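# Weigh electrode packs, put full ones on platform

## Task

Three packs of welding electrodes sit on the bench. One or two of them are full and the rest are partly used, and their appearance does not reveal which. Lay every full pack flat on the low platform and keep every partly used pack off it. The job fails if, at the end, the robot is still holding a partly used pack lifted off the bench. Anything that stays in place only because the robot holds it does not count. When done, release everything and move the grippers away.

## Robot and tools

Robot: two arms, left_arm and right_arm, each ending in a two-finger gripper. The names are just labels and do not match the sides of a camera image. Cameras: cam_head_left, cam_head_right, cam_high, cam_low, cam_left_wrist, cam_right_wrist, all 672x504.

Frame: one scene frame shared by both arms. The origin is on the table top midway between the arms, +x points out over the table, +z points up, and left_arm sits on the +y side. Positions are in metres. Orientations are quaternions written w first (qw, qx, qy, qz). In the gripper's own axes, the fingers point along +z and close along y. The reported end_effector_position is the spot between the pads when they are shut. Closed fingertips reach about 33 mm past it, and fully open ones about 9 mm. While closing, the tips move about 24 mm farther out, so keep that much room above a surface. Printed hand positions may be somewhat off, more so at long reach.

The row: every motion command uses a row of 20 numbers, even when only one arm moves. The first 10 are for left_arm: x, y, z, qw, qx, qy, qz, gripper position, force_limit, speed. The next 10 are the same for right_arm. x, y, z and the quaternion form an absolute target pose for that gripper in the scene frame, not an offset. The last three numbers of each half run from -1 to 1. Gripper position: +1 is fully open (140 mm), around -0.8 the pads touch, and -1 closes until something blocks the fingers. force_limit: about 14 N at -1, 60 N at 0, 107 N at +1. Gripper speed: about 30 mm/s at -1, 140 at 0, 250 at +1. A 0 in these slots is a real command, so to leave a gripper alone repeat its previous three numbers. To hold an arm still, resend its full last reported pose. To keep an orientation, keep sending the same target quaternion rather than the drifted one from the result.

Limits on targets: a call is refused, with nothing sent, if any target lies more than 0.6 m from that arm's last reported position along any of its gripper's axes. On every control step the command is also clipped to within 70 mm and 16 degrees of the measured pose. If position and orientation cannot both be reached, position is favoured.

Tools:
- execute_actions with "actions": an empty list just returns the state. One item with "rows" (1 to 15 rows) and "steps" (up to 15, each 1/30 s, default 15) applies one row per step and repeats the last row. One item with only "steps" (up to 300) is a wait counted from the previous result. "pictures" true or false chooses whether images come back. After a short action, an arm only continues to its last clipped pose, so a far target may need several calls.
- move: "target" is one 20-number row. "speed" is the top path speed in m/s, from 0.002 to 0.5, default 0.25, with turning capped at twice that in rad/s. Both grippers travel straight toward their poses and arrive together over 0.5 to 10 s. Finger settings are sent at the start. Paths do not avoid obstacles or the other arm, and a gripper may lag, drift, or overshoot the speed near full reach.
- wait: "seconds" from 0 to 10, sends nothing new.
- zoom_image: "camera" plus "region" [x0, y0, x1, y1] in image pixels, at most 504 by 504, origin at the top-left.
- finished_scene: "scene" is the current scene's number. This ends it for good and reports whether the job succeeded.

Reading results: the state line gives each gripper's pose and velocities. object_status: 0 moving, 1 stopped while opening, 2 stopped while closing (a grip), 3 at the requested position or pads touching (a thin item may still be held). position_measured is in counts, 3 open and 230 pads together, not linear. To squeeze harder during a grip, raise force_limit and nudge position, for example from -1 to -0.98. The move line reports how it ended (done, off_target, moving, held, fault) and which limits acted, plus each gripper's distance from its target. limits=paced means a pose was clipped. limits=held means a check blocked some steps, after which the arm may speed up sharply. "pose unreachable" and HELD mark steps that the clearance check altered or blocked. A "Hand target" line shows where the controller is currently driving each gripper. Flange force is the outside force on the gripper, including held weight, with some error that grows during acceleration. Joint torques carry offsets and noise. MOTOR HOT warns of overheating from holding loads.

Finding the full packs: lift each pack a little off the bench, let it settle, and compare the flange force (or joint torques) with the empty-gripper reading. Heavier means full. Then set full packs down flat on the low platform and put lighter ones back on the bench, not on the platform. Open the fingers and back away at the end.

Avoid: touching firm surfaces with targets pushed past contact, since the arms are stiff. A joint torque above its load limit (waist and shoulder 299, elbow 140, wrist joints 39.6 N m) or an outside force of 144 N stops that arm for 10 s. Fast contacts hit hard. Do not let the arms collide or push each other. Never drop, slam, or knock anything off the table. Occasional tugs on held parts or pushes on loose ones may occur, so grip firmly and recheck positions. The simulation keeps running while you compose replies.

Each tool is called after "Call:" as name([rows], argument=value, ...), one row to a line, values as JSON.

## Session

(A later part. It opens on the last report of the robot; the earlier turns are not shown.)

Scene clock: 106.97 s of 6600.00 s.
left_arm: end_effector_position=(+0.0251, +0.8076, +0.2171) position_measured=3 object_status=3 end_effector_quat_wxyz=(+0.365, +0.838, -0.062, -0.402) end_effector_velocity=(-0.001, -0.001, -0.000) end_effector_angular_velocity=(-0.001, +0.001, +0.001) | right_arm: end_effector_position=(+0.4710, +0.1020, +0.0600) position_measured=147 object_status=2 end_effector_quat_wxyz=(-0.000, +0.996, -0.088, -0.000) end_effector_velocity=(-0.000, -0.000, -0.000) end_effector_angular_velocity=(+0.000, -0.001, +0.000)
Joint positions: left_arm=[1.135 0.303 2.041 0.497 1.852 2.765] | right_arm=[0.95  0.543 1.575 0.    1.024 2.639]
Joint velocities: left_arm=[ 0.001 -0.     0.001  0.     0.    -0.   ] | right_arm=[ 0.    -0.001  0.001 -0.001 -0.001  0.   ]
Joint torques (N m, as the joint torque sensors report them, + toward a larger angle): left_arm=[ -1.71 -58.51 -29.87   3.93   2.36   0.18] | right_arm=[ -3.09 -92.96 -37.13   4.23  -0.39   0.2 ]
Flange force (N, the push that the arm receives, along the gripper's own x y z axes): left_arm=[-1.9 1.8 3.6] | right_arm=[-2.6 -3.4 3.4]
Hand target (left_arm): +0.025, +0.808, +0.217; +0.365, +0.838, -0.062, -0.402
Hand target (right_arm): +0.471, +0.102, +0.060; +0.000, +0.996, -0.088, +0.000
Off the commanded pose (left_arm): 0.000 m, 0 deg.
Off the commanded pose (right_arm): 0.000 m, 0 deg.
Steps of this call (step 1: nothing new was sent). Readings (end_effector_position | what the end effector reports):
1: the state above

Call:
move(target=[0.0251,0.8076,0.2171,0.365,0.838,-0.062,-0.402,1,0,0, 0.471,0.102,0.0348,0,0.996,-0.088,0,-1,0.6,-0.5], speed=0.05)

Call:
execute_actions([
  {"rows":[[0.0251,0.8076,0.2171,0.365,0.838,-0.062,-0.402,1,0,0, 0.471,0.102,0.0348,0,0.996,-0.088,0,0.25,0.6,0],[0.0251,0.8076,0.2171,0.365,0.838,-0.062,-0.402,1,0,0, 0.471,0.102,0.0348,0,0.996,-0.088,0,0.25,0.6,0],[0.0251,0.8076,0.2171,0.365,0.838,-0.062,-0.402,1,0,0, 0.471,0.102,0.0348,0,0.996,-0.088,0,0.25,0.6,0],[0.0251,0.8076,0.2171,0.365,0.838,-0.062,-0.402,1,0,0, 0.471,0.102,0.0348,0,0.996,-0.088,0,0.25,0.6,0],[0.0251,0.8076,0.2171,0.365,0.838,-0.062,-0.402,1,0,0, 0.471,0.102,0.0348,0,0.996,-0.088,0,0.25,0.6,0],[0.0251,0.8076,0.2171,0.365,0.838,-0.062,-0.402,1,0,0, 0.471,0.102,0.038,0,0.996,-0.088,0,0.25,0.6,0],[0.0251,0.8076,0.2171,0.365,0.838,-0.062,-0.402,1,0,0, 0.471,0.102,0.043,0,0.996,-0.088,0,0.25,0.6,0],[0.0251,0.8076,0.2171,0.365,0.838,-0.062,-0.402,1,0,0, 0.471,0.102,0.049,0,0.996,-0.088,0,0.25,0.6,0],[0.0251,0.8076,0.2171,0.365,0.838,-0.062,-0.402,1,0,0, 0.471,0.102,0.055,0,0.996,-0.088,0,0.25,0.6,0],[0.0251,0.8076,0.2171,0.365,0.838,-0.062,-0.402,1,0,0, 0.471,0.102,0.06,0,0.996,-0.088,0,0.25,0.6,0],[0.0251,0.8076,0.2171,0.365,0.838,-0.062,-0.402,1,0,0, 0.471,0.102,0.064,0,0.996,-0.088,0,0.25,0.6,0]],"steps":15},
], pictures=false)

Call:
move(target=[0.0251,0.8076,0.2171,0.365,0.838,-0.062,-0.402,1,0,0, 0.469,0.297,0.062,0,1,0.009,0,0.25,0.6,0], speed=0.25)

Call:
execute_actions([
  {"steps":2},
], pictures=false)

Call:
zoom_image(camera="cam_high", region=[380, 210, 500, 310])

Scene clock: 118.90 s of 6600.00 s.
left_arm: end_effector_position=(+0.0251, +0.8076, +0.2171) position_measured=3 object_status=3 end_effector_quat_wxyz=(+0.365, +0.838, -0.062, -0.402) end_effector_velocity=(-0.000, +0.000, +0.000) end_effector_angular_velocity=(-0.000, -0.000, +0.002) | right_arm: end_effector_position=(+0.4710, +0.1020, +0.0348) position_measured=147 object_status=2 end_effector_quat_wxyz=(-0.000, +0.996, -0.088, +0.000) end_effector_velocity=(-0.002, -0.001, -0.001) end_effector_angular_velocity=(-0.003, +0.003, +0.001)
Joint positions: left_arm=[1.135 0.303 2.041 0.497 1.852 2.765] | right_arm=[ 0.95   0.565  1.591 -0.     0.985  2.639]
Joint velocities: left_arm=[ 0.001  0.    -0.001 -0.     0.001 -0.   ] | right_arm=[ 0.001  0.     0.002  0.     0.001 -0.001]
Joint torques (N m, as the joint torque sensors report them, + toward a larger angle): left_arm=[ -2.65 -58.47 -30.68   3.45   2.26  -0.04] | right_arm=[ -0.28 -93.64 -37.96   3.71   0.01  -0.09]
Flange force (N, the push that the arm receives, along the gripper's own x y z axes): left_arm=[-3.7 1.5 5.5] | right_arm=[-2.0 2.3 5.1]
Hand target (left_arm): +0.025, +0.808, +0.217; +0.365, +0.838, -0.062, -0.402
Hand target (right_arm): +0.471, +0.102, +0.035; -0.000, +0.996, -0.088, -0.000
Off the commanded pose (left_arm): 0.000 m, 0 deg.
Off the commanded pose (right_arm): 0.000 m, 0 deg.
After step 90, 8.13 s passed at rest.
move: done
camera_calibration (this result's frames):
cam_left_wrist: T_world_to_cam=[[0.160096, -0.738339, 0.655152, 0.45778], [-0.331035, 0.585118, 0.740306, -0.616777], [-0.929938, -0.335399, -0.150741, 0.523136], [0, 0, 0, 1]] pos_world=[0.20902, 0.874344, 0.235546]
cam_right_wrist: T_world_to_cam=[[-0.230708, -0.972964, 0.0107236, 0.202862], [-0.884139, 0.214222, 0.41522, 0.383058], [-0.406291, 0.0863135, -0.909658, 0.404409], [0, 0, 0, 1]] pos_world=[0.549786, 0.0804118, 0.206645]

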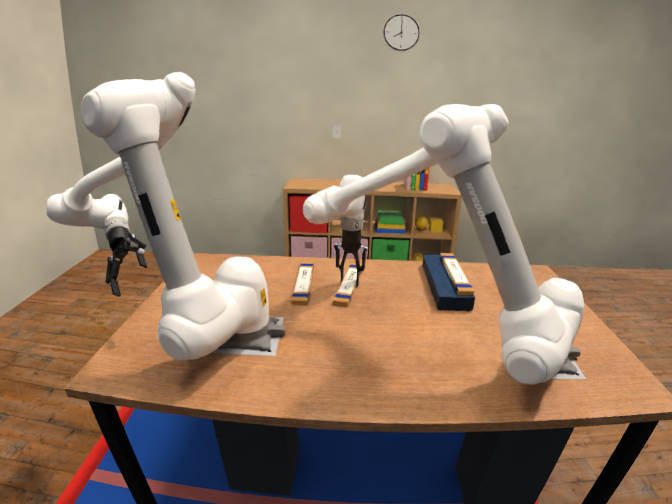

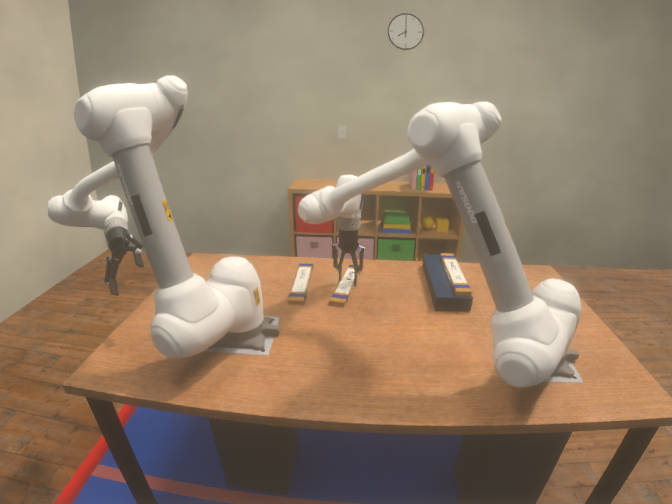

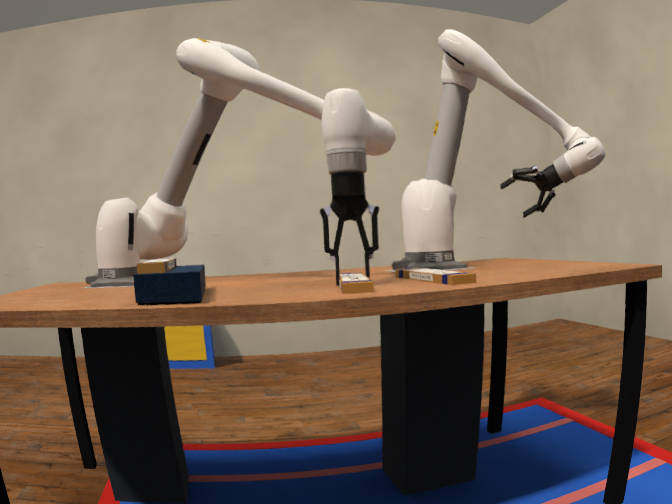

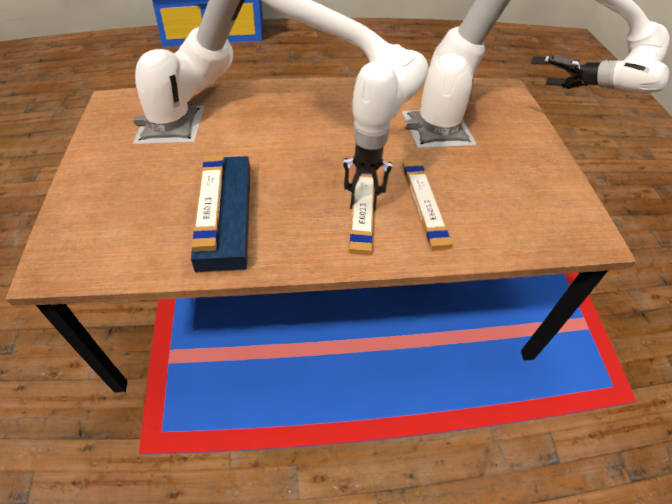

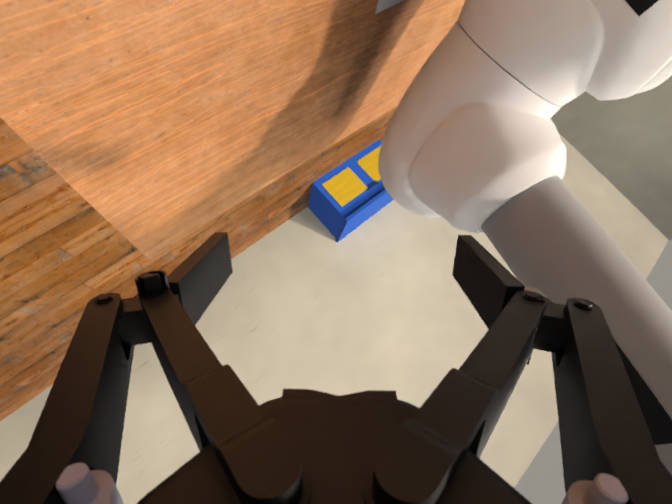

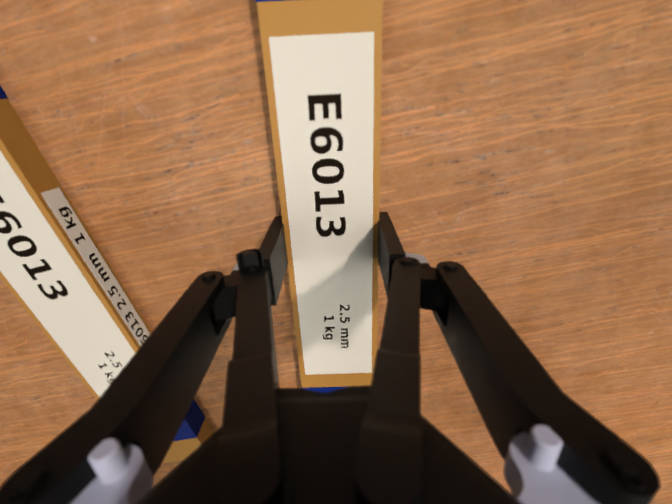

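Scene clock: 119.40 s of 6600.00 s.
left_arm: end_effector_position=(+0.0251, +0.8076, +0.2171) position_measured=3 object_status=3 end_effector_quat_wxyz=(+0.365, +0.838, -0.062, -0.402) end_effector_velocity=(+0.001, +0.000, +0.000) end_effector_angular_velocity=(-0.000, +0.000, -0.002) | right_arm: end_effector_position=(+0.4710, +0.1020, +0.0634) position_measured=98 object_status=3 end_effector_quat_wxyz=(-0.000, +0.996, -0.088, +0.000) end_effector_velocity=(-0.001, -0.003, +0.009) end_effector_angular_velocity=(-0.010, +0.006, +0.000)
Joint positions: left_arm=[1.135 0.303 2.041 0.497 1.852 2.765] | right_arm=[ 0.95   0.54   1.573 -0.     1.029  2.639]
Joint velocities: left_arm=[-0.002  0.    -0.     0.     0.    -0.   ] | right_arm=[-0.001 -0.007 -0.007 -0.002  0.025  0.   ]
Joint torques (N m, as the joint torque sensors report them, + toward a larger angle): left_arm=[ -2.19 -58.67 -30.89   3.48   2.55   0.41] | right_arm=[ -2.68 -82.84 -34.74   3.97  -0.61  -0.31]
Flange force (N, the push that the arm receives, along the gripper's own x y z axes): left_arm=[-1.5 1.6 5.7] | right_arm=[-4.6 1.6 -1.3]
Hand target (left_arm): +0.025, +0.808, +0.217; +0.365, +0.838, -0.062, -0.402
Hand target (right_arm): +0.471, +0.102, +0.064; +0.000, +0.996, -0.088, +0.000
Off the commanded pose (left_arm): 0.000 m, 0 deg.
Off the commanded pose (right_arm): 0.001 m, 0 deg.
Steps of this call (steps 1 to 15: all 15 steps of this action). Readings (end_effector_position | what the end effector reports):
1: left_arm (+0.0251, +0.8076, +0.2171) | right_arm (+0.4710, +0.1020, +0.0348) | left_arm position_measured=3 object_status=3 | right_arm position_measured=147 object_status=0
2: left_arm (+0.0251, +0.8076, +0.2171) | right_arm (+0.4710, +0.1020, +0.0348) | left_arm position_measured=3 object_status=3 | right_arm position_measured=147 object_status=0
4: left_arm (+0.0251, +0.8076, +0.2171) | right_arm (+0.4710, +0.1020, +0.0348) | left_arm position_measured=3 object_status=3 | right_arm position_measured=130 object_status=0
8: left_arm (+0.0251, +0.8076, +0.2171) | right_arm (+0.4707, +0.1017, +0.0376) | left_arm position_measured=3 object_status=3 | right_arm position_measured=101 object_status=0
15: the state above

Scene clock: 120.87 s of 6600.00 s.
left_arm: end_effector_position=(+0.0251, +0.8076, +0.2171) position_measured=3 object_status=3 end_effector_quat_wxyz=(+0.365, +0.838, -0.062, -0.402) end_effector_velocity=(-0.000, -0.000, -0.000) end_effector_angular_velocity=(-0.001, +0.001, -0.001) | right_arm: end_effector_position=(+0.4692, +0.2969, +0.0618) position_measured=98 object_status=3 end_effector_quat_wxyz=(+0.000, +1.000, +0.009, +0.000) end_effector_velocity=(+0.000, +0.000, -0.000) end_effector_angular_velocity=(-0.001, -0.000, -0.000)
Joint positions: left_arm=[1.135 0.303 2.041 0.497 1.852 2.765] | right_arm=[ 1.08   0.784  1.147 -0.     1.21   2.575]
Joint velocities: left_arm=[-0.     0.     0.001  0.    -0.     0.   ] | right_arm=[ 0.     0.001 -0.002 -0.     0.001  0.   ]
Joint torques (N m, as the joint torque sensors report them, + toward a larger angle): left_arm=[ -0.78 -59.34 -30.51   3.76   2.88   0.08] | right_arm=[  -3.87 -114.51  -40.85    4.54   -0.04   -0.52]
Flange force (N, the push that the arm receives, along the gripper's own x y z axes): left_arm=[0.3 0.9 4.1] | right_arm=[-4.6 -1.0 3.0]
Hand target (left_arm): +0.025, +0.808, +0.217; +0.365, +0.838, -0.062, -0.402
Hand target (right_arm): +0.469, +0.297, +0.062; +0.000, +1.000, +0.009, +0.000
Off the commanded pose (left_arm): 0.000 m, 0 deg.
Off the commanded pose (right_arm): 0.000 m, 0 deg.
move: done
camera_calibration (this result's frames):
cam_left_wrist: T_world_to_cam=[[0.160097, -0.738339, 0.655152, 0.45778], [-0.331035, 0.585118, 0.740306, -0.616777], [-0.929938, -0.335399, -0.150741, 0.523136], [0, 0, 0, 1]] pos_world=[0.20902, 0.874344, 0.235546]
cam_right_wrist: T_world_to_cam=[[-0.0387814, -0.99919, 0.0107828, 0.309545], [-0.908948, 0.0397575, 0.41501, 0.391941], [-0.415102, 0.00629368, -0.909753, 0.439325], [0, 0, 0, 1]] pos_world=[0.550624, 0.290946, 0.23368]

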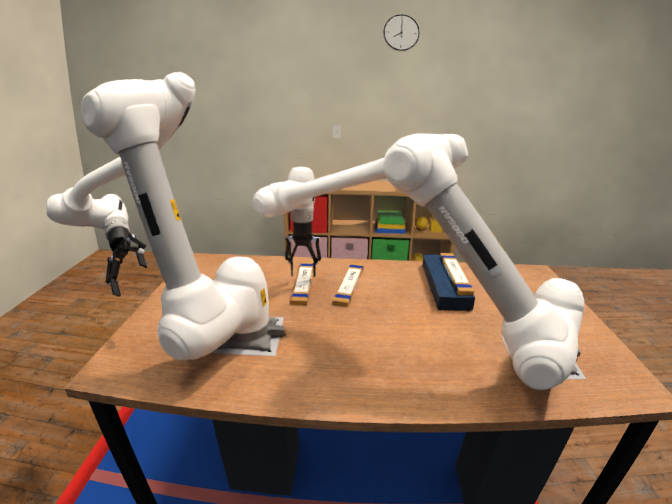

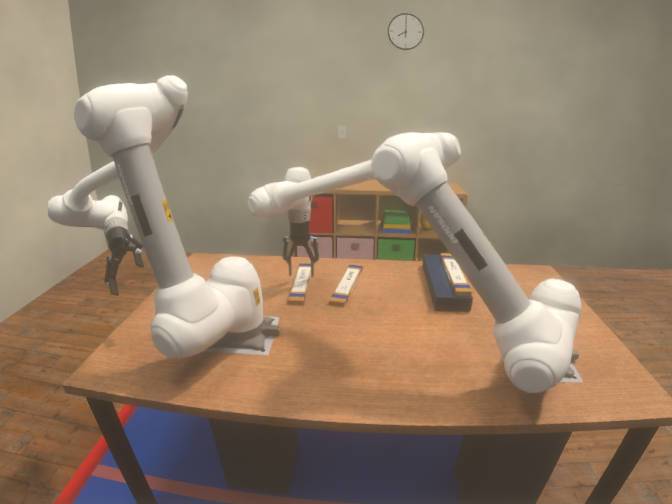

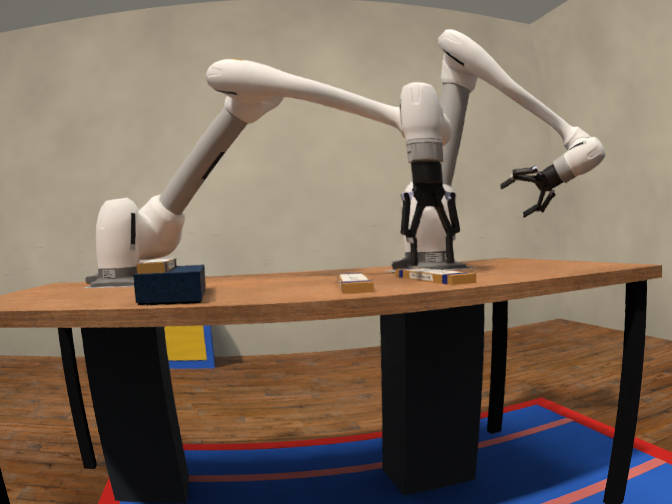

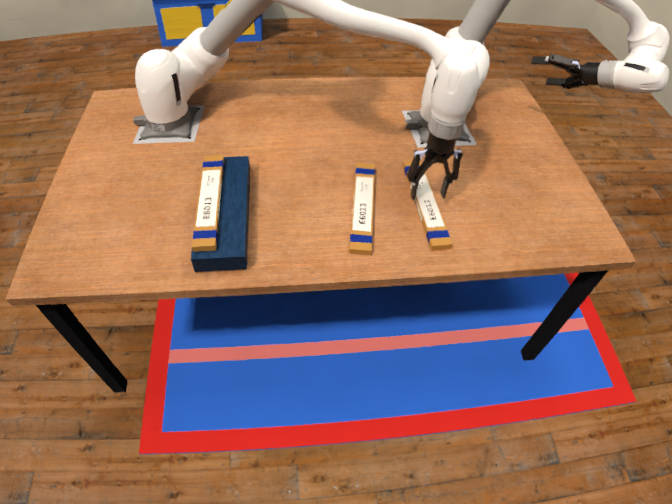

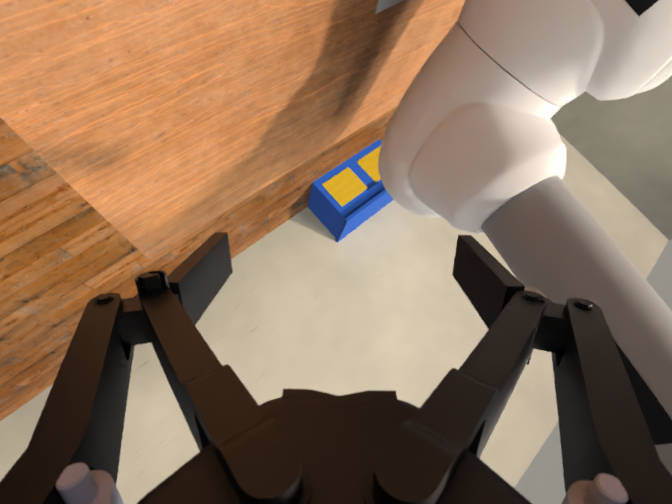

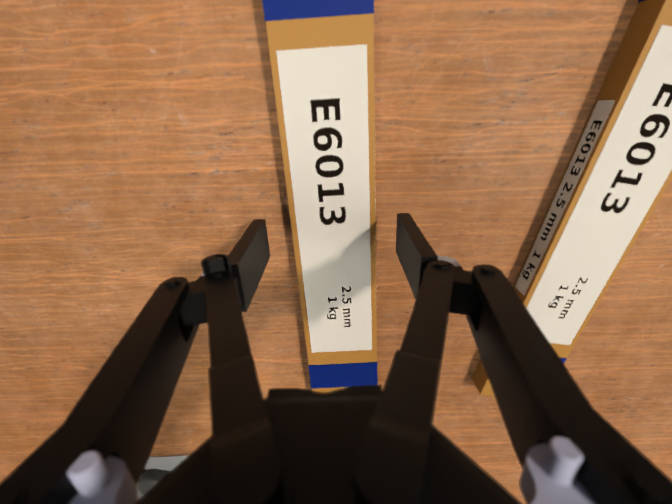

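Scene clock: 120.93 s of 6600.00 s.
left_arm: end_effector_position=(+0.0251, +0.8076, +0.2171) position_measured=3 object_status=3 end_effector_quat_wxyz=(+0.365, +0.838, -0.062, -0.402) end_effector_velocity=(+0.000, -0.001, -0.000) end_effector_angular_velocity=(-0.001, -0.000, -0.001) | right_arm: end_effector_position=(+0.4692, +0.2969, +0.0618) position_measured=98 object_status=3 end_effector_quat_wxyz=(+0.000, +1.000, +0.009, +0.000) end_effector_velocity=(-0.001, -0.000, -0.001) end_effector_angular_velocity=(-0.001, +0.001, +0.001)
Joint positions: left_arm=[1.135 0.303 2.041 0.497 1.852 2.765] | right_arm=[ 1.08   0.784  1.147 -0.     1.21   2.575]
Joint velocities: left_arm=[-0.001 -0.     0.001 -0.    -0.     0.   ] | right_arm=[ 0.001  0.001  0.001  0.     0.    -0.   ]
Joint torques (N m, as the joint torque sensors report them, + toward a larger angle): left_arm=[ -1.   -60.   -29.31   3.78   2.51   0.27] | right_arm=[  -1.58 -116.72  -40.6     4.36   -0.3    -0.17]
Flange force (N, the push that the arm receives, along the gripper's own x y z axes): left_arm=[-0.2 -0.6 1.5] | right_arm=[0.1 -3.6 4.0]
Hand target (left_arm): +0.025, +0.808, +0.217; +0.365, +0.838, -0.062, -0.402
Hand target (right_arm): +0.469, +0.297, +0.062; +0.000, +1.000, +0.009, +0.000
Off the commanded pose (left_arm): 0.000 m, 0 deg.
Off the commanded pose (right_arm): 0.000 m, 0 deg.
Steps of this call (steps 1 to 2: nothing new was sent). Readings (end_effector_position | what the end effector reports):
1: left_arm (+0.0251, +0.8076, +0.2171) | right_arm (+0.4692, +0.2969, +0.0618) | left_arm position_measured=3 object_status=3 | right_arm position_measured=98 object_status=3
2: the state above

Region (380, 210, 500, 310) of cam_high's 672x504 image, scaled by 4.200, with more detail than that image has.

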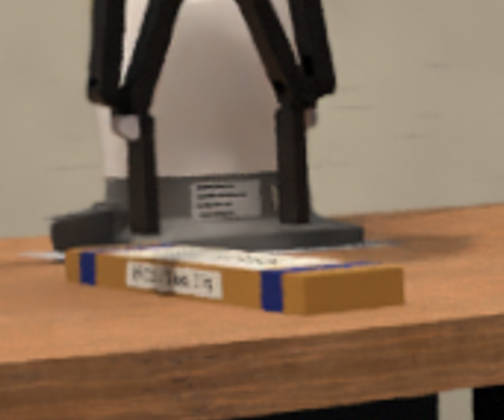

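Slightly more yaw (+1°), y −1 mm.

Call:
execute_actions([
  {"steps":1},
], pictures=false)

Call:
execute_actions([
  {"steps":1},
], pictures=false)

Call:
move(target=[0.0251,0.8076,0.2171,0.365,0.838,-0.062,-0.402,1,0,0, 0.469,0.296,0.0345,0,1,0.018,0,0.05,0.6,-0.7], speed=0.06)

Call:
execute_actions([
  {"rows":[[0.0251,0.8076,0.2171,0.365,0.838,-0.062,-0.402,1,0,0, 0.469,0.296,0.0345,0,1,0.018,0,-1,0.6,-0.5],[0.0251,0.8076,0.2171,0.365,0.838,-0.062,-0.402,1,0,0, 0.469,0.296,0.0345,0,1,0.018,0,-1,0.6,-0.5],[0.0251,0.8076,0.2171,0.365,0.838,-0.062,-0.402,1,0,0, 0.469,0.296,0.0345,0,1,0.018,0,-1,0.6,-0.5],[0.0251,0.8076,0.2171,0.365,0.838,-0.062,-0.402,1,0,0, 0.469,0.296,0.0345,0,1,0.018,0,-1,0.6,-0.5],[0.0251,0.8076,0.2171,0.365,0.838,-0.062,-0.402,1,0,0, 0.469,0.296,0.035,0,1,0.018,0,-1,0.6,-0.5]],"steps":14},
], pictures=false)

Call:
move(target=[0.0251,0.8076,0.2171,0.365,0.838,-0.062,-0.402,1,0,0, 0.469,0.296,0.062,0,1,0.018,0,-1,0.6,-0.5], speed=0.06)

Call:
execute_actions([
  {"steps":4},
], pictures=false)

Call:
execute_actions([
  {"steps":1},
], pictures=false)

Call:
execute_actions([
  {"steps":1},
], pictures=false)

Call:
execute_actions([
  {"steps":1},
], pictures=false)

Scene clock: 129.83 s of 6600.00 s.
left_arm: end_effector_position=(+0.0251, +0.8076, +0.2171) position_measured=3 object_status=3 end_effector_quat_wxyz=(+0.365, +0.838, -0.062, -0.402) end_effector_velocity=(+0.000, +0.001, +0.000) end_effector_angular_velocity=(+0.002, -0.000, -0.000) | right_arm: end_effector_position=(+0.4692, +0.2970, +0.0618) position_measured=98 object_status=3 end_effector_quat_wxyz=(+0.000, +1.000, +0.009, +0.000) end_effector_velocity=(+0.000, -0.000, +0.000) end_effector_angular_velocity=(-0.001, -0.001, +0.001)
Joint positions: left_arm=[1.135 0.303 2.041 0.497 1.852 2.765] | right_arm=[ 1.08   0.784  1.147 -0.     1.21   2.575]
Joint velocities: left_arm=[ 0.     0.    -0.001  0.    -0.     0.   ] | right_arm=[ 0.001  0.    -0.    -0.002  0.001  0.   ]
Joint torques (N m, as the joint torque sensors report them, + toward a larger angle): left_arm=[ -0.24 -60.98 -31.14   3.88   2.46   0.48] | right_arm=[  -0.75 -113.67  -39.49    4.47   -0.3     0.04]
Flange force (N, the push that the arm receives, along the gripper's own x y z axes): left_arm=[2.8 -0.2 3.0] | right_arm=[0.2 -2.1 1.3]
Hand target (left_arm): +0.025, +0.808, +0.217; +0.365, +0.838, -0.062, -0.402
Hand target (right_arm): +0.469, +0.297, +0.062; +0.000, +1.000, +0.009, +0.000
Off the commanded pose (left_arm): 0.000 m, 0 deg.
Off the commanded pose (right_arm): 0.000 m, 0 deg.
Steps of this call (steps 1 to 90: nothing new was sent; then 5.90 s passed at rest). Readings (end_effector_position | what the end effector reports):
1: left_arm (+0.0251, +0.8076, +0.2171) | right_arm (+0.4692, +0.2969, +0.0618) | left_arm position_measured=3 object_status=3 | right_arm position_measured=98 object_status=3
2: left_arm (+0.0251, +0.8076, +0.2171) | right_arm (+0.4692, +0.2970, +0.0618) | left_arm position_measured=3 object_status=3 | right_arm position_measured=98 object_status=3
4: left_arm (+0.0251, +0.8076, +0.2171) | right_arm (+0.4692, +0.2970, +0.0618) | left_arm position_measured=3 object_status=3 | right_arm position_measured=98 object_status=3
8: left_arm (+0.0251, +0.8076, +0.2171) | right_arm (+0.4692, +0.2970, +0.0618) | left_arm position_measured=3 object_status=3 | right_arm position_measured=98 object_status=3
90: the state above

Scene clock: 129.87 s of 6600.00 s.
left_arm: end_effector_position=(+0.0251, +0.8076, +0.2171) position_measured=3 object_status=3 end_effector_quat_wxyz=(+0.365, +0.838, -0.062, -0.402) end_effector_velocity=(+0.000, -0.000, -0.000) end_effector_angular_velocity=(-0.000, +0.000, -0.001) | right_arm: end_effector_position=(+0.4692, +0.2970, +0.0618) position_measured=98 object_status=3 end_effector_quat_wxyz=(+0.000, +1.000, +0.009, +0.000) end_effector_velocity=(-0.000, -0.002, -0.001) end_effector_angular_velocity=(-0.003, +0.002, -0.001)
Joint positions: left_arm=[1.135 0.303 2.041 0.497 1.852 2.765] | right_arm=[ 1.08   0.784  1.147 -0.     1.21   2.575]
Joint velocities: left_arm=[-0.001  0.     0.     0.    -0.     0.   ] | right_arm=[-0.    -0.001  0.002  0.     0.002  0.   ]
Joint torques (N m, as the joint torque sensors report them, + toward a larger angle): left_arm=[ -1.29 -58.44 -30.04   3.53   2.88   0.35] | right_arm=[  -1.52 -113.46  -39.56    4.1    -0.14    0.03]
Flange force (N, the push that the arm receives, along the gripper's own x y z axes): left_arm=[-0.8 1.7 4.3] | right_arm=[-0.8 -1.1 1.2]
Hand target (left_arm): +0.025, +0.808, +0.217; +0.365, +0.838, -0.062, -0.402
Hand target (right_arm): +0.469, +0.297, +0.062; +0.000, +1.000, +0.009, +0.000
Off the commanded pose (left_arm): 0.000 m, 0 deg.
Off the commanded pose (right_arm): 0.000 m, 0 deg.
Steps of this call (step 1: nothing new was sent). Readings (end_effector_position | what the end effector reports):
1: the state above

Scene clock: 130.63 s of 6600.00 s.
left_arm: end_effector_position=(+0.0251, +0.8076, +0.2171) position_measured=3 object_status=3 end_effector_quat_wxyz=(+0.365, +0.838, -0.062, -0.402) end_effector_velocity=(-0.000, -0.000, +0.000) end_effector_angular_velocity=(-0.001, +0.001, +0.001) | right_arm: end_effector_position=(+0.4690, +0.2960, +0.0345) position_measured=123 object_status=3 end_effector_quat_wxyz=(-0.000, +1.000, +0.018, +0.000) end_effector_velocity=(+0.001, +0.000, -0.001) end_effector_angular_velocity=(+0.001, -0.001, -0.001)
Joint positions: left_arm=[1.135 0.303 2.041 0.497 1.852 2.765] | right_arm=[1.079 0.8   1.17  0.    1.172 2.556]
Joint velocities: left_arm=[0.    0.    0.    0.    0.001 0.   ] | right_arm=[-0.001  0.     0.     0.    -0.002 -0.   ]
Joint torques (N m, as the joint torque sensors report them, + toward a larger angle): left_arm=[ -0.73 -59.78 -31.4    3.67   2.81   0.35] | right_arm=[  -3.53 -117.15  -40.47    4.43   -0.03   -0.16]
Flange force (N, the push that the arm receives, along the gripper's own x y z axes): left_arm=[1.6 1.0 5.3] | right_arm=[-2.6 -2.7 4.3]
Hand target (left_arm): +0.025, +0.808, +0.217; +0.365, +0.838, -0.062, -0.402
Hand target (right_arm): +0.469, +0.296, +0.034; -0.000, +1.000, +0.018, -0.000
Off the commanded pose (left_arm): 0.000 m, 0 deg.
Off the commanded pose (right_arm): 0.000 m, 0 deg.
move: done
camera_calibration (this result's frames):
cam_left_wrist: T_world_to_cam=[[0.160097, -0.738339, 0.655152, 0.45778], [-0.331035, 0.585118, 0.740306, -0.616777], [-0.929938, -0.335399, -0.150741, 0.523136], [0, 0, 0, 1]] pos_world=[0.20902, 0.874344, 0.235546]
cam_right_wrist: T_world_to_cam=[[-0.0205617, -0.999731, 0.010707, 0.300543], [-0.909419, 0.0231514, 0.415237, 0.40823], [-0.415373, -0.00119918, -0.90965, 0.416739], [0, 0, 0, 1]] pos_world=[0.550534, 0.291511, 0.206357]

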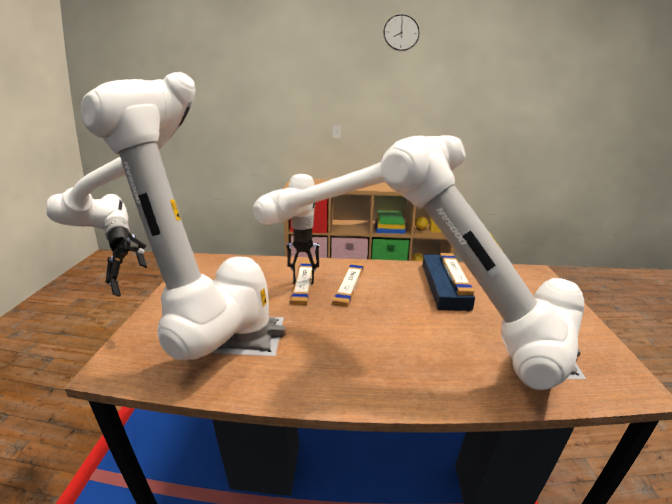

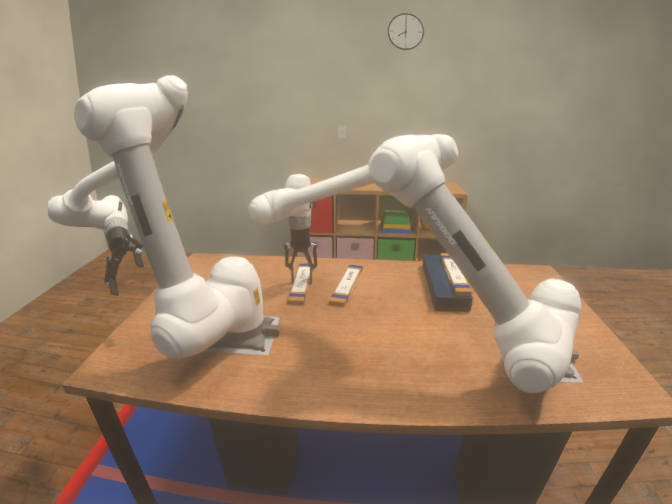

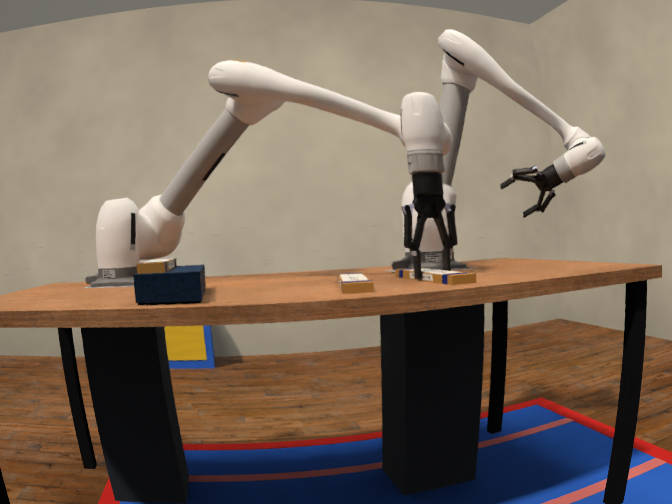

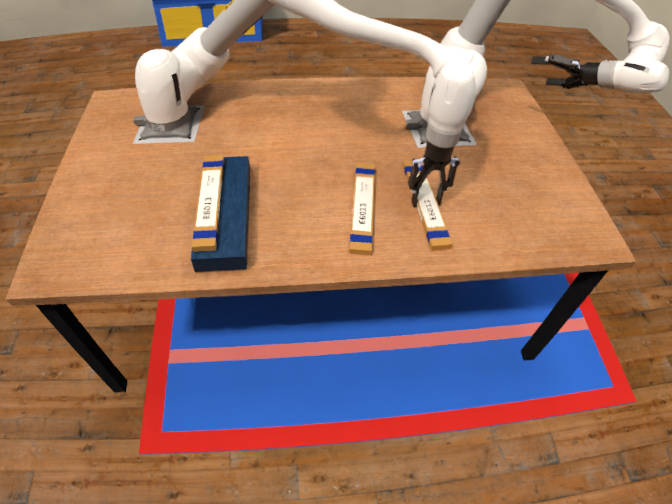

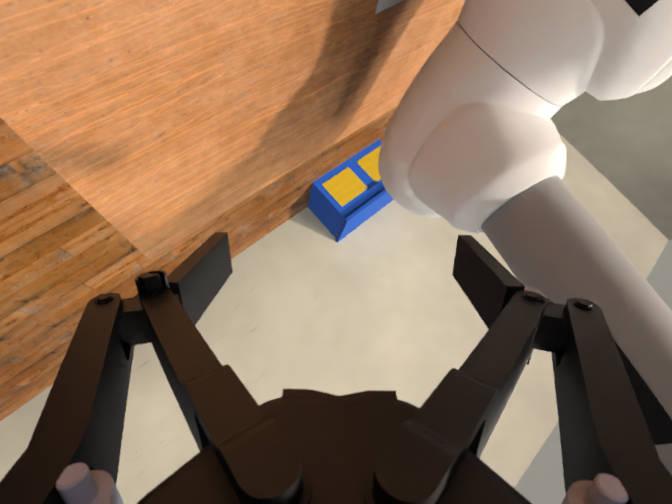

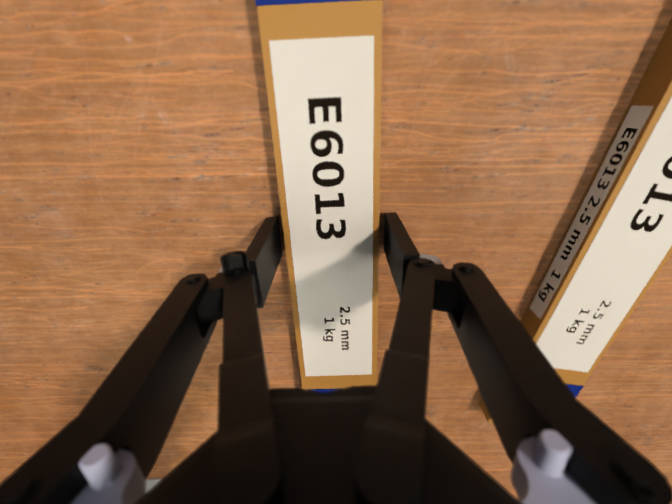

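Scene clock: 131.10 s of 6600.00 s.
left_arm: end_effector_position=(+0.0251, +0.8076, +0.2171) position_measured=3 object_status=3 end_effector_quat_wxyz=(+0.365, +0.838, -0.062, -0.402) end_effector_velocity=(-0.000, -0.000, +0.000) end_effector_angular_velocity=(-0.000, +0.000, +0.001) | right_arm: end_effector_position=(+0.4690, +0.2960, +0.0349) position_measured=147 object_status=2 end_effector_quat_wxyz=(+0.000, +1.000, +0.018, -0.000) end_effector_velocity=(+0.001, +0.000, -0.000) end_effector_angular_velocity=(+0.001, -0.001, -0.000)
Joint positions: left_arm=[1.135 0.303 2.041 0.497 1.852 2.765] | right_arm=[1.079 0.8   1.169 0.    1.172 2.556]
Joint velocities: left_arm=[ 0.001 -0.    -0.    -0.     0.001  0.   ] | right_arm=[-0.     0.    -0.001 -0.    -0.001  0.   ]
Joint torques (N m, as the joint torque sensors report them, + toward a larger angle): left_arm=[  0.05 -56.48 -31.18   4.     2.66   0.39] | right_arm=[  -2.53 -106.32  -35.13    4.12   -0.62    0.04]
Flange force (N, the push that the arm receives, along the gripper's own x y z axes): left_arm=[0.9 7.5 5.5] | right_arm=[-1.8 -1.9 -7.2]
Hand target (left_arm): +0.025, +0.808, +0.217; +0.365, +0.838, -0.062, -0.402
Hand target (right_arm): +0.469, +0.296, +0.035; -0.000, +1.000, +0.018, +0.000
Off the commanded pose (left_arm): 0.000 m, 0 deg.
Off the commanded pose (right_arm): 0.000 m, 0 deg.
Steps of this call (steps 1 to 14: all 14 steps of this action). Readings (end_effector_position | what the end effector reports):
1: left_arm (+0.0251, +0.8076, +0.2171) | right_arm (+0.4690, +0.2960, +0.0345) | left_arm position_measured=3 object_status=3 | right_arm position_measured=123 object_status=0
2: left_arm (+0.0251, +0.8076, +0.2171) | right_arm (+0.4690, +0.2960, +0.0345) | left_arm position_measured=3 object_status=3 | right_arm position_measured=124 object_status=0
4: left_arm (+0.0251, +0.8076, +0.2171) | right_arm (+0.4690, +0.2960, +0.0345) | left_arm position_measured=3 object_status=3 | right_arm position_measured=133 object_status=0
8: left_arm (+0.0251, +0.8076, +0.2171) | right_arm (+0.4690, +0.2960, +0.0347) | left_arm position_measured=3 object_status=3 | right_arm position_measured=147 object_status=0
14: the state above

Scene clock: 132.10 s of 6600.00 s.
left_arm: end_effector_position=(+0.0251, +0.8076, +0.2171) position_measured=3 object_status=3 end_effector_quat_wxyz=(+0.365, +0.838, -0.062, -0.402) end_effector_velocity=(-0.000, -0.000, -0.000) end_effector_angular_velocity=(-0.001, -0.000, +0.001) | right_arm: end_effector_position=(+0.4690, +0.2960, +0.0620) position_measured=148 object_status=2 end_effector_quat_wxyz=(+0.000, +1.000, +0.018, -0.000) end_effector_velocity=(+0.000, -0.000, +0.001) end_effector_angular_velocity=(-0.001, -0.001, +0.000)
Joint positions: left_arm=[1.135 0.303 2.041 0.497 1.852 2.765] | right_arm=[1.079 0.783 1.15  0.    1.209 2.556]
Joint velocities: left_arm=[ 0.001  0.     0.    -0.001 -0.    -0.   ] | right_arm=[-0.    -0.001  0.    -0.001  0.001 -0.   ]
Joint torques (N m, as the joint torque sensors report them, + toward a larger angle): left_arm=[  0.31 -58.54 -30.56   3.64   2.48   0.03] | right_arm=[  -3.79 -124.62  -46.3     4.56    0.04   -0.28]
Flange force (N, the push that the arm receives, along the gripper's own x y z axes): left_arm=[0.7 3.6 3.0] | right_arm=[-4.3 -1.2 13.8]
Hand target (left_arm): +0.025, +0.808, +0.217; +0.365, +0.838, -0.062, -0.402
Hand target (right_arm): +0.469, +0.296, +0.062; +0.000, +1.000, +0.018, +0.000
Off the commanded pose (left_arm): 0.000 m, 0 deg.
Off the commanded pose (right_arm): 0.000 m, 0 deg.
move: done
camera_calibration (this result's frames):
cam_left_wrist: T_world_to_cam=[[0.160097, -0.738339, 0.655152, 0.45778], [-0.331035, 0.585118, 0.740306, -0.616777], [-0.929938, -0.335399, -0.150741, 0.523136], [0, 0, 0, 1]] pos_world=[0.20902, 0.874344, 0.235546]
cam_right_wrist: T_world_to_cam=[[-0.0206679, -0.999728, 0.0107844, 0.300283], [-0.909396, 0.0232802, 0.41528, 0.396837], [-0.415418, -0.00122432, -0.90963, 0.441721], [0, 0, 0, 1]] pos_world=[0.550587, 0.291503, 0.233766]

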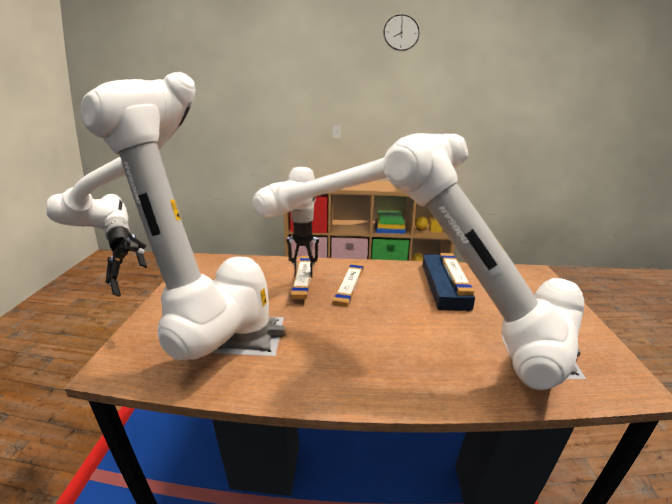

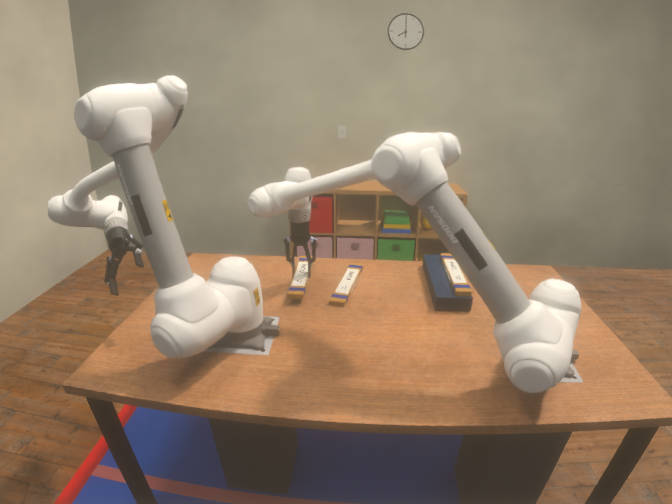

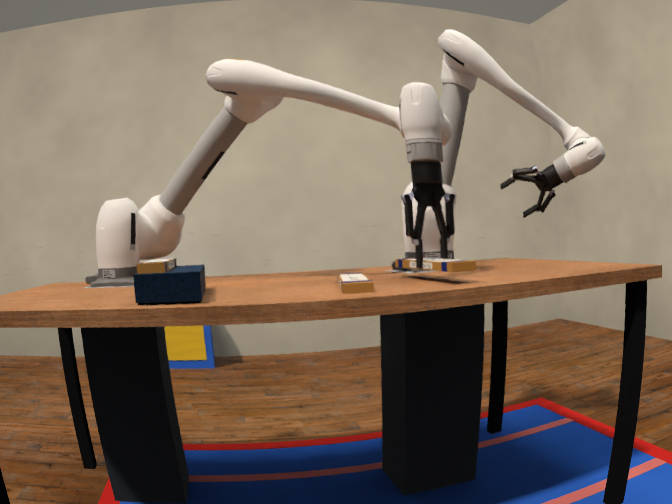

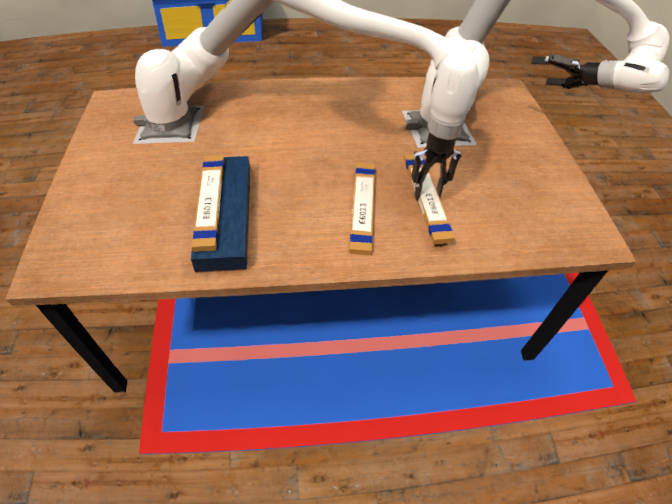

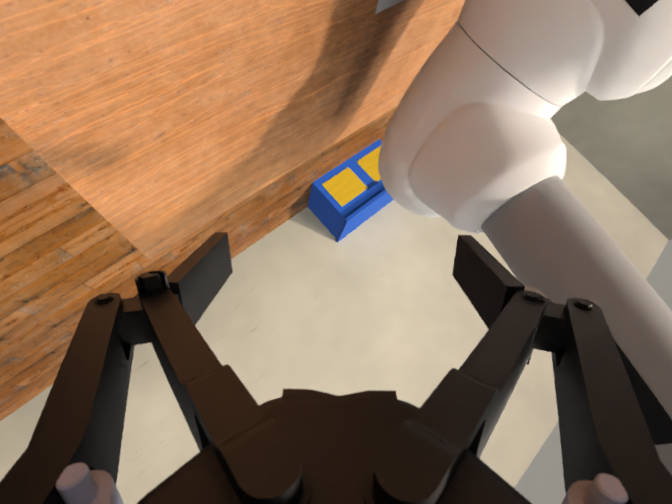

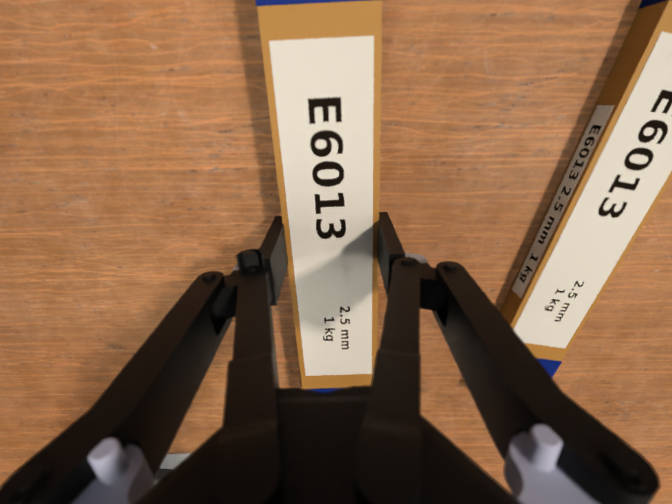

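Scene clock: 132.23 s of 6600.00 s.
left_arm: end_effector_position=(+0.0251, +0.8076, +0.2171) position_measured=3 object_status=3 end_effector_quat_wxyz=(+0.365, +0.838, -0.062, -0.402) end_effector_velocity=(+0.000, +0.000, +0.000) end_effector_angular_velocity=(+0.000, -0.000, -0.001) | right_arm: end_effector_position=(+0.4690, +0.2960, +0.0620) position_measured=148 object_status=2 end_effector_quat_wxyz=(+0.000, +1.000, +0.018, -0.000) end_effector_velocity=(-0.000, +0.001, +0.000) end_effector_angular_velocity=(+0.001, -0.000, -0.000)
Joint positions: left_arm=[1.135 0.303 2.041 0.497 1.852 2.765] | right_arm=[1.079 0.782 1.15  0.    1.209 2.556]
Joint velocities: left_arm=[-0.001  0.    -0.    -0.    -0.     0.   ] | right_arm=[ 0.     0.    -0.001  0.    -0.001  0.   ]
Joint torques (N m, as the joint torque sensors report them, + toward a larger angle): left_arm=[ -1.14 -59.62 -29.96   3.69   2.67  -0.05] | right_arm=[  -1.79 -124.11  -45.66    4.4    -0.41   -0.18]
Flange force (N, the push that the arm receives, along the gripper's own x y z axes): left_arm=[-1.0 0.1 3.1] | right_arm=[-1.7 -1.4 12.0]
Hand target (left_arm): +0.025, +0.808, +0.217; +0.365, +0.838, -0.062, -0.402
Hand target (right_arm): +0.469, +0.296, +0.062; +0.000, +1.000, +0.018, +0.000
Off the commanded pose (left_arm): 0.000 m, 0 deg.
Off the commanded pose (right_arm): 0.000 m, 0 deg.
Steps of this call (steps 1 to 4: nothing new was sent). Readings (end_effector_position | what the end effector reports):
1: left_arm (+0.0251, +0.8076, +0.2171) | right_arm (+0.4690, +0.2960, +0.0620) | left_arm position_measured=3 object_status=3 | right_arm position_measured=148 object_status=2
2: left_arm (+0.0251, +0.8076, +0.2171) | right_arm (+0.4690, +0.2960, +0.0620) | left_arm position_measured=3 object_status=3 | right_arm position_measured=148 object_status=2
4: the state above

Scene clock: 132.27 s of 6600.00 s.
left_arm: end_effector_position=(+0.0251, +0.8076, +0.2171) position_measured=3 object_status=3 end_effector_quat_wxyz=(+0.365, +0.838, -0.062, -0.402) end_effector_velocity=(-0.000, -0.000, -0.000) end_effector_angular_velocity=(+0.000, -0.001, +0.001) | right_arm: end_effector_position=(+0.4690, +0.2960, +0.0620) position_measured=148 object_status=2 end_effector_quat_wxyz=(+0.000, +1.000, +0.018, -0.000) end_effector_velocity=(-0.001, +0.001, +0.000) end_effector_angular_velocity=(+0.002, +0.001, -0.001)
Joint positions: left_arm=[1.135 0.303 2.041 0.497 1.852 2.765] | right_arm=[1.079 0.782 1.15  0.    1.209 2.556]
Joint velocities: left_arm=[ 0.001  0.    -0.    -0.001 -0.001  0.   ] | right_arm=[ 0.    -0.001  0.001  0.002 -0.001  0.   ]
Joint torques (N m, as the joint torque sensors report them, + toward a larger angle): left_arm=[  0.03 -60.35 -31.38   3.52   2.4    0.09] | right_arm=[  -3.41 -124.92  -46.21    4.26   -0.49    0.  ]
Flange force (N, the push that the arm receives, along the gripper's own x y z axes): left_arm=[1.7 1.0 4.1] | right_arm=[-3.0 -1.9 12.9]
Hand target (left_arm): +0.025, +0.808, +0.217; +0.365, +0.838, -0.062, -0.402
Hand target (right_arm): +0.469, +0.296, +0.062; +0.000, +1.000, +0.018, +0.000
Off the commanded pose (left_arm): 0.000 m, 0 deg.
Off the commanded pose (right_arm): 0.000 m, 0 deg.
Steps of this call (step 1: nothing new was sent). Readings (end_effector_position | what the end effector reports):
1: the state above

Scene clock: 132.30 s of 6600.00 s.
left_arm: end_effector_position=(+0.0251, +0.8076, +0.2171) position_measured=3 object_status=3 end_effector_quat_wxyz=(+0.365, +0.838, -0.062, -0.402) end_effector_velocity=(-0.000, +0.001, +0.000) end_effector_angular_velocity=(+0.001, +0.000, +0.000) | right_arm: end_effector_position=(+0.4690, +0.2960, +0.0620) position_measured=148 object_status=2 end_effector_quat_wxyz=(+0.000, +1.000, +0.018, -0.000) end_effector_velocity=(-0.000, -0.001, -0.000) end_effector_angular_velocity=(-0.002, +0.001, -0.000)
Joint positions: left_arm=[1.135 0.303 2.041 0.497 1.852 2.765] | right_arm=[1.079 0.782 1.15  0.    1.209 2.556]
Joint velocities: left_arm=[ 0.001  0.    -0.001  0.001  0.     0.   ] | right_arm=[-0.    -0.     0.    -0.     0.002 -0.   ]
Joint torques (N m, as the joint torque sensors report them, + toward a larger angle): left_arm=[ -2.48 -58.71 -31.13   3.73   2.42   0.34] | right_arm=[  -2.46 -125.05  -45.42    4.46   -0.35   -0.18]
Flange force (N, the push that the arm receives, along the gripper's own x y z axes): left_arm=[-1.8 1.8 6.0] | right_arm=[-0.7 -3.7 12.7]
Hand target (left_arm): +0.025, +0.808, +0.217; +0.365, +0.838, -0.062, -0.402
Hand target (right_arm): +0.469, +0.296, +0.062; +0.000, +1.000, +0.018, +0.000
Off the commanded pose (left_arm): 0.000 m, 0 deg.
Off the commanded pose (right_arm): 0.000 m, 0 deg.
Steps of this call (step 1: nothing new was sent). Readings (end_effector_position | what the end effector reports):
1: the state above

Scene clock: 132.33 s of 6600.00 s.
left_arm: end_effector_position=(+0.0251, +0.8076, +0.2171) position_measured=3 object_status=3 end_effector_quat_wxyz=(+0.365, +0.838, -0.062, -0.402) end_effector_velocity=(-0.000, -0.000, -0.000) end_effector_angular_velocity=(+0.000, +0.000, -0.000) | right_arm: end_effector_position=(+0.4690, +0.2960, +0.0620) position_measured=148 object_status=2 end_effector_quat_wxyz=(+0.000, +1.000, +0.018, -0.000) end_effector_velocity=(+0.001, -0.001, -0.001) end_effector_angular_velocity=(-0.003, -0.000, -0.000)
Joint positions: left_arm=[1.135 0.303 2.041 0.497 1.852 2.765] | right_arm=[1.079 0.782 1.15  0.    1.209 2.556]
Joint velocities: left_arm=[ 0.    -0.     0.001  0.001 -0.     0.   ] | right_arm=[-0.001  0.001  0.001 -0.002  0.001 -0.   ]
Joint torques (N m, as the joint torque sensors report them, + toward a larger angle): left_arm=[ -2.21 -60.97 -31.03   3.7    2.86   0.21] | right_arm=[  -3.79 -125.29  -45.53    4.23   -0.27   -0.12]
Flange force (N, the push that the arm receives, along the gripper's own x y z axes): left_arm=[0.0 -2.3 5.4] | right_arm=[-1.7 -4.5 13.3]
Hand target (left_arm): +0.025, +0.808, +0.217; +0.365, +0.838, -0.062, -0.402
Hand target (right_arm): +0.469, +0.296, +0.062; +0.000, +1.000, +0.018, +0.000
Off the commanded pose (left_arm): 0.000 m, 0 deg.
Off the commanded pose (right_arm): 0.000 m, 0 deg.
Steps of this call (step 1: nothing new was sent). Readings (end_effector_position | what the end effector reports):
1: the state above


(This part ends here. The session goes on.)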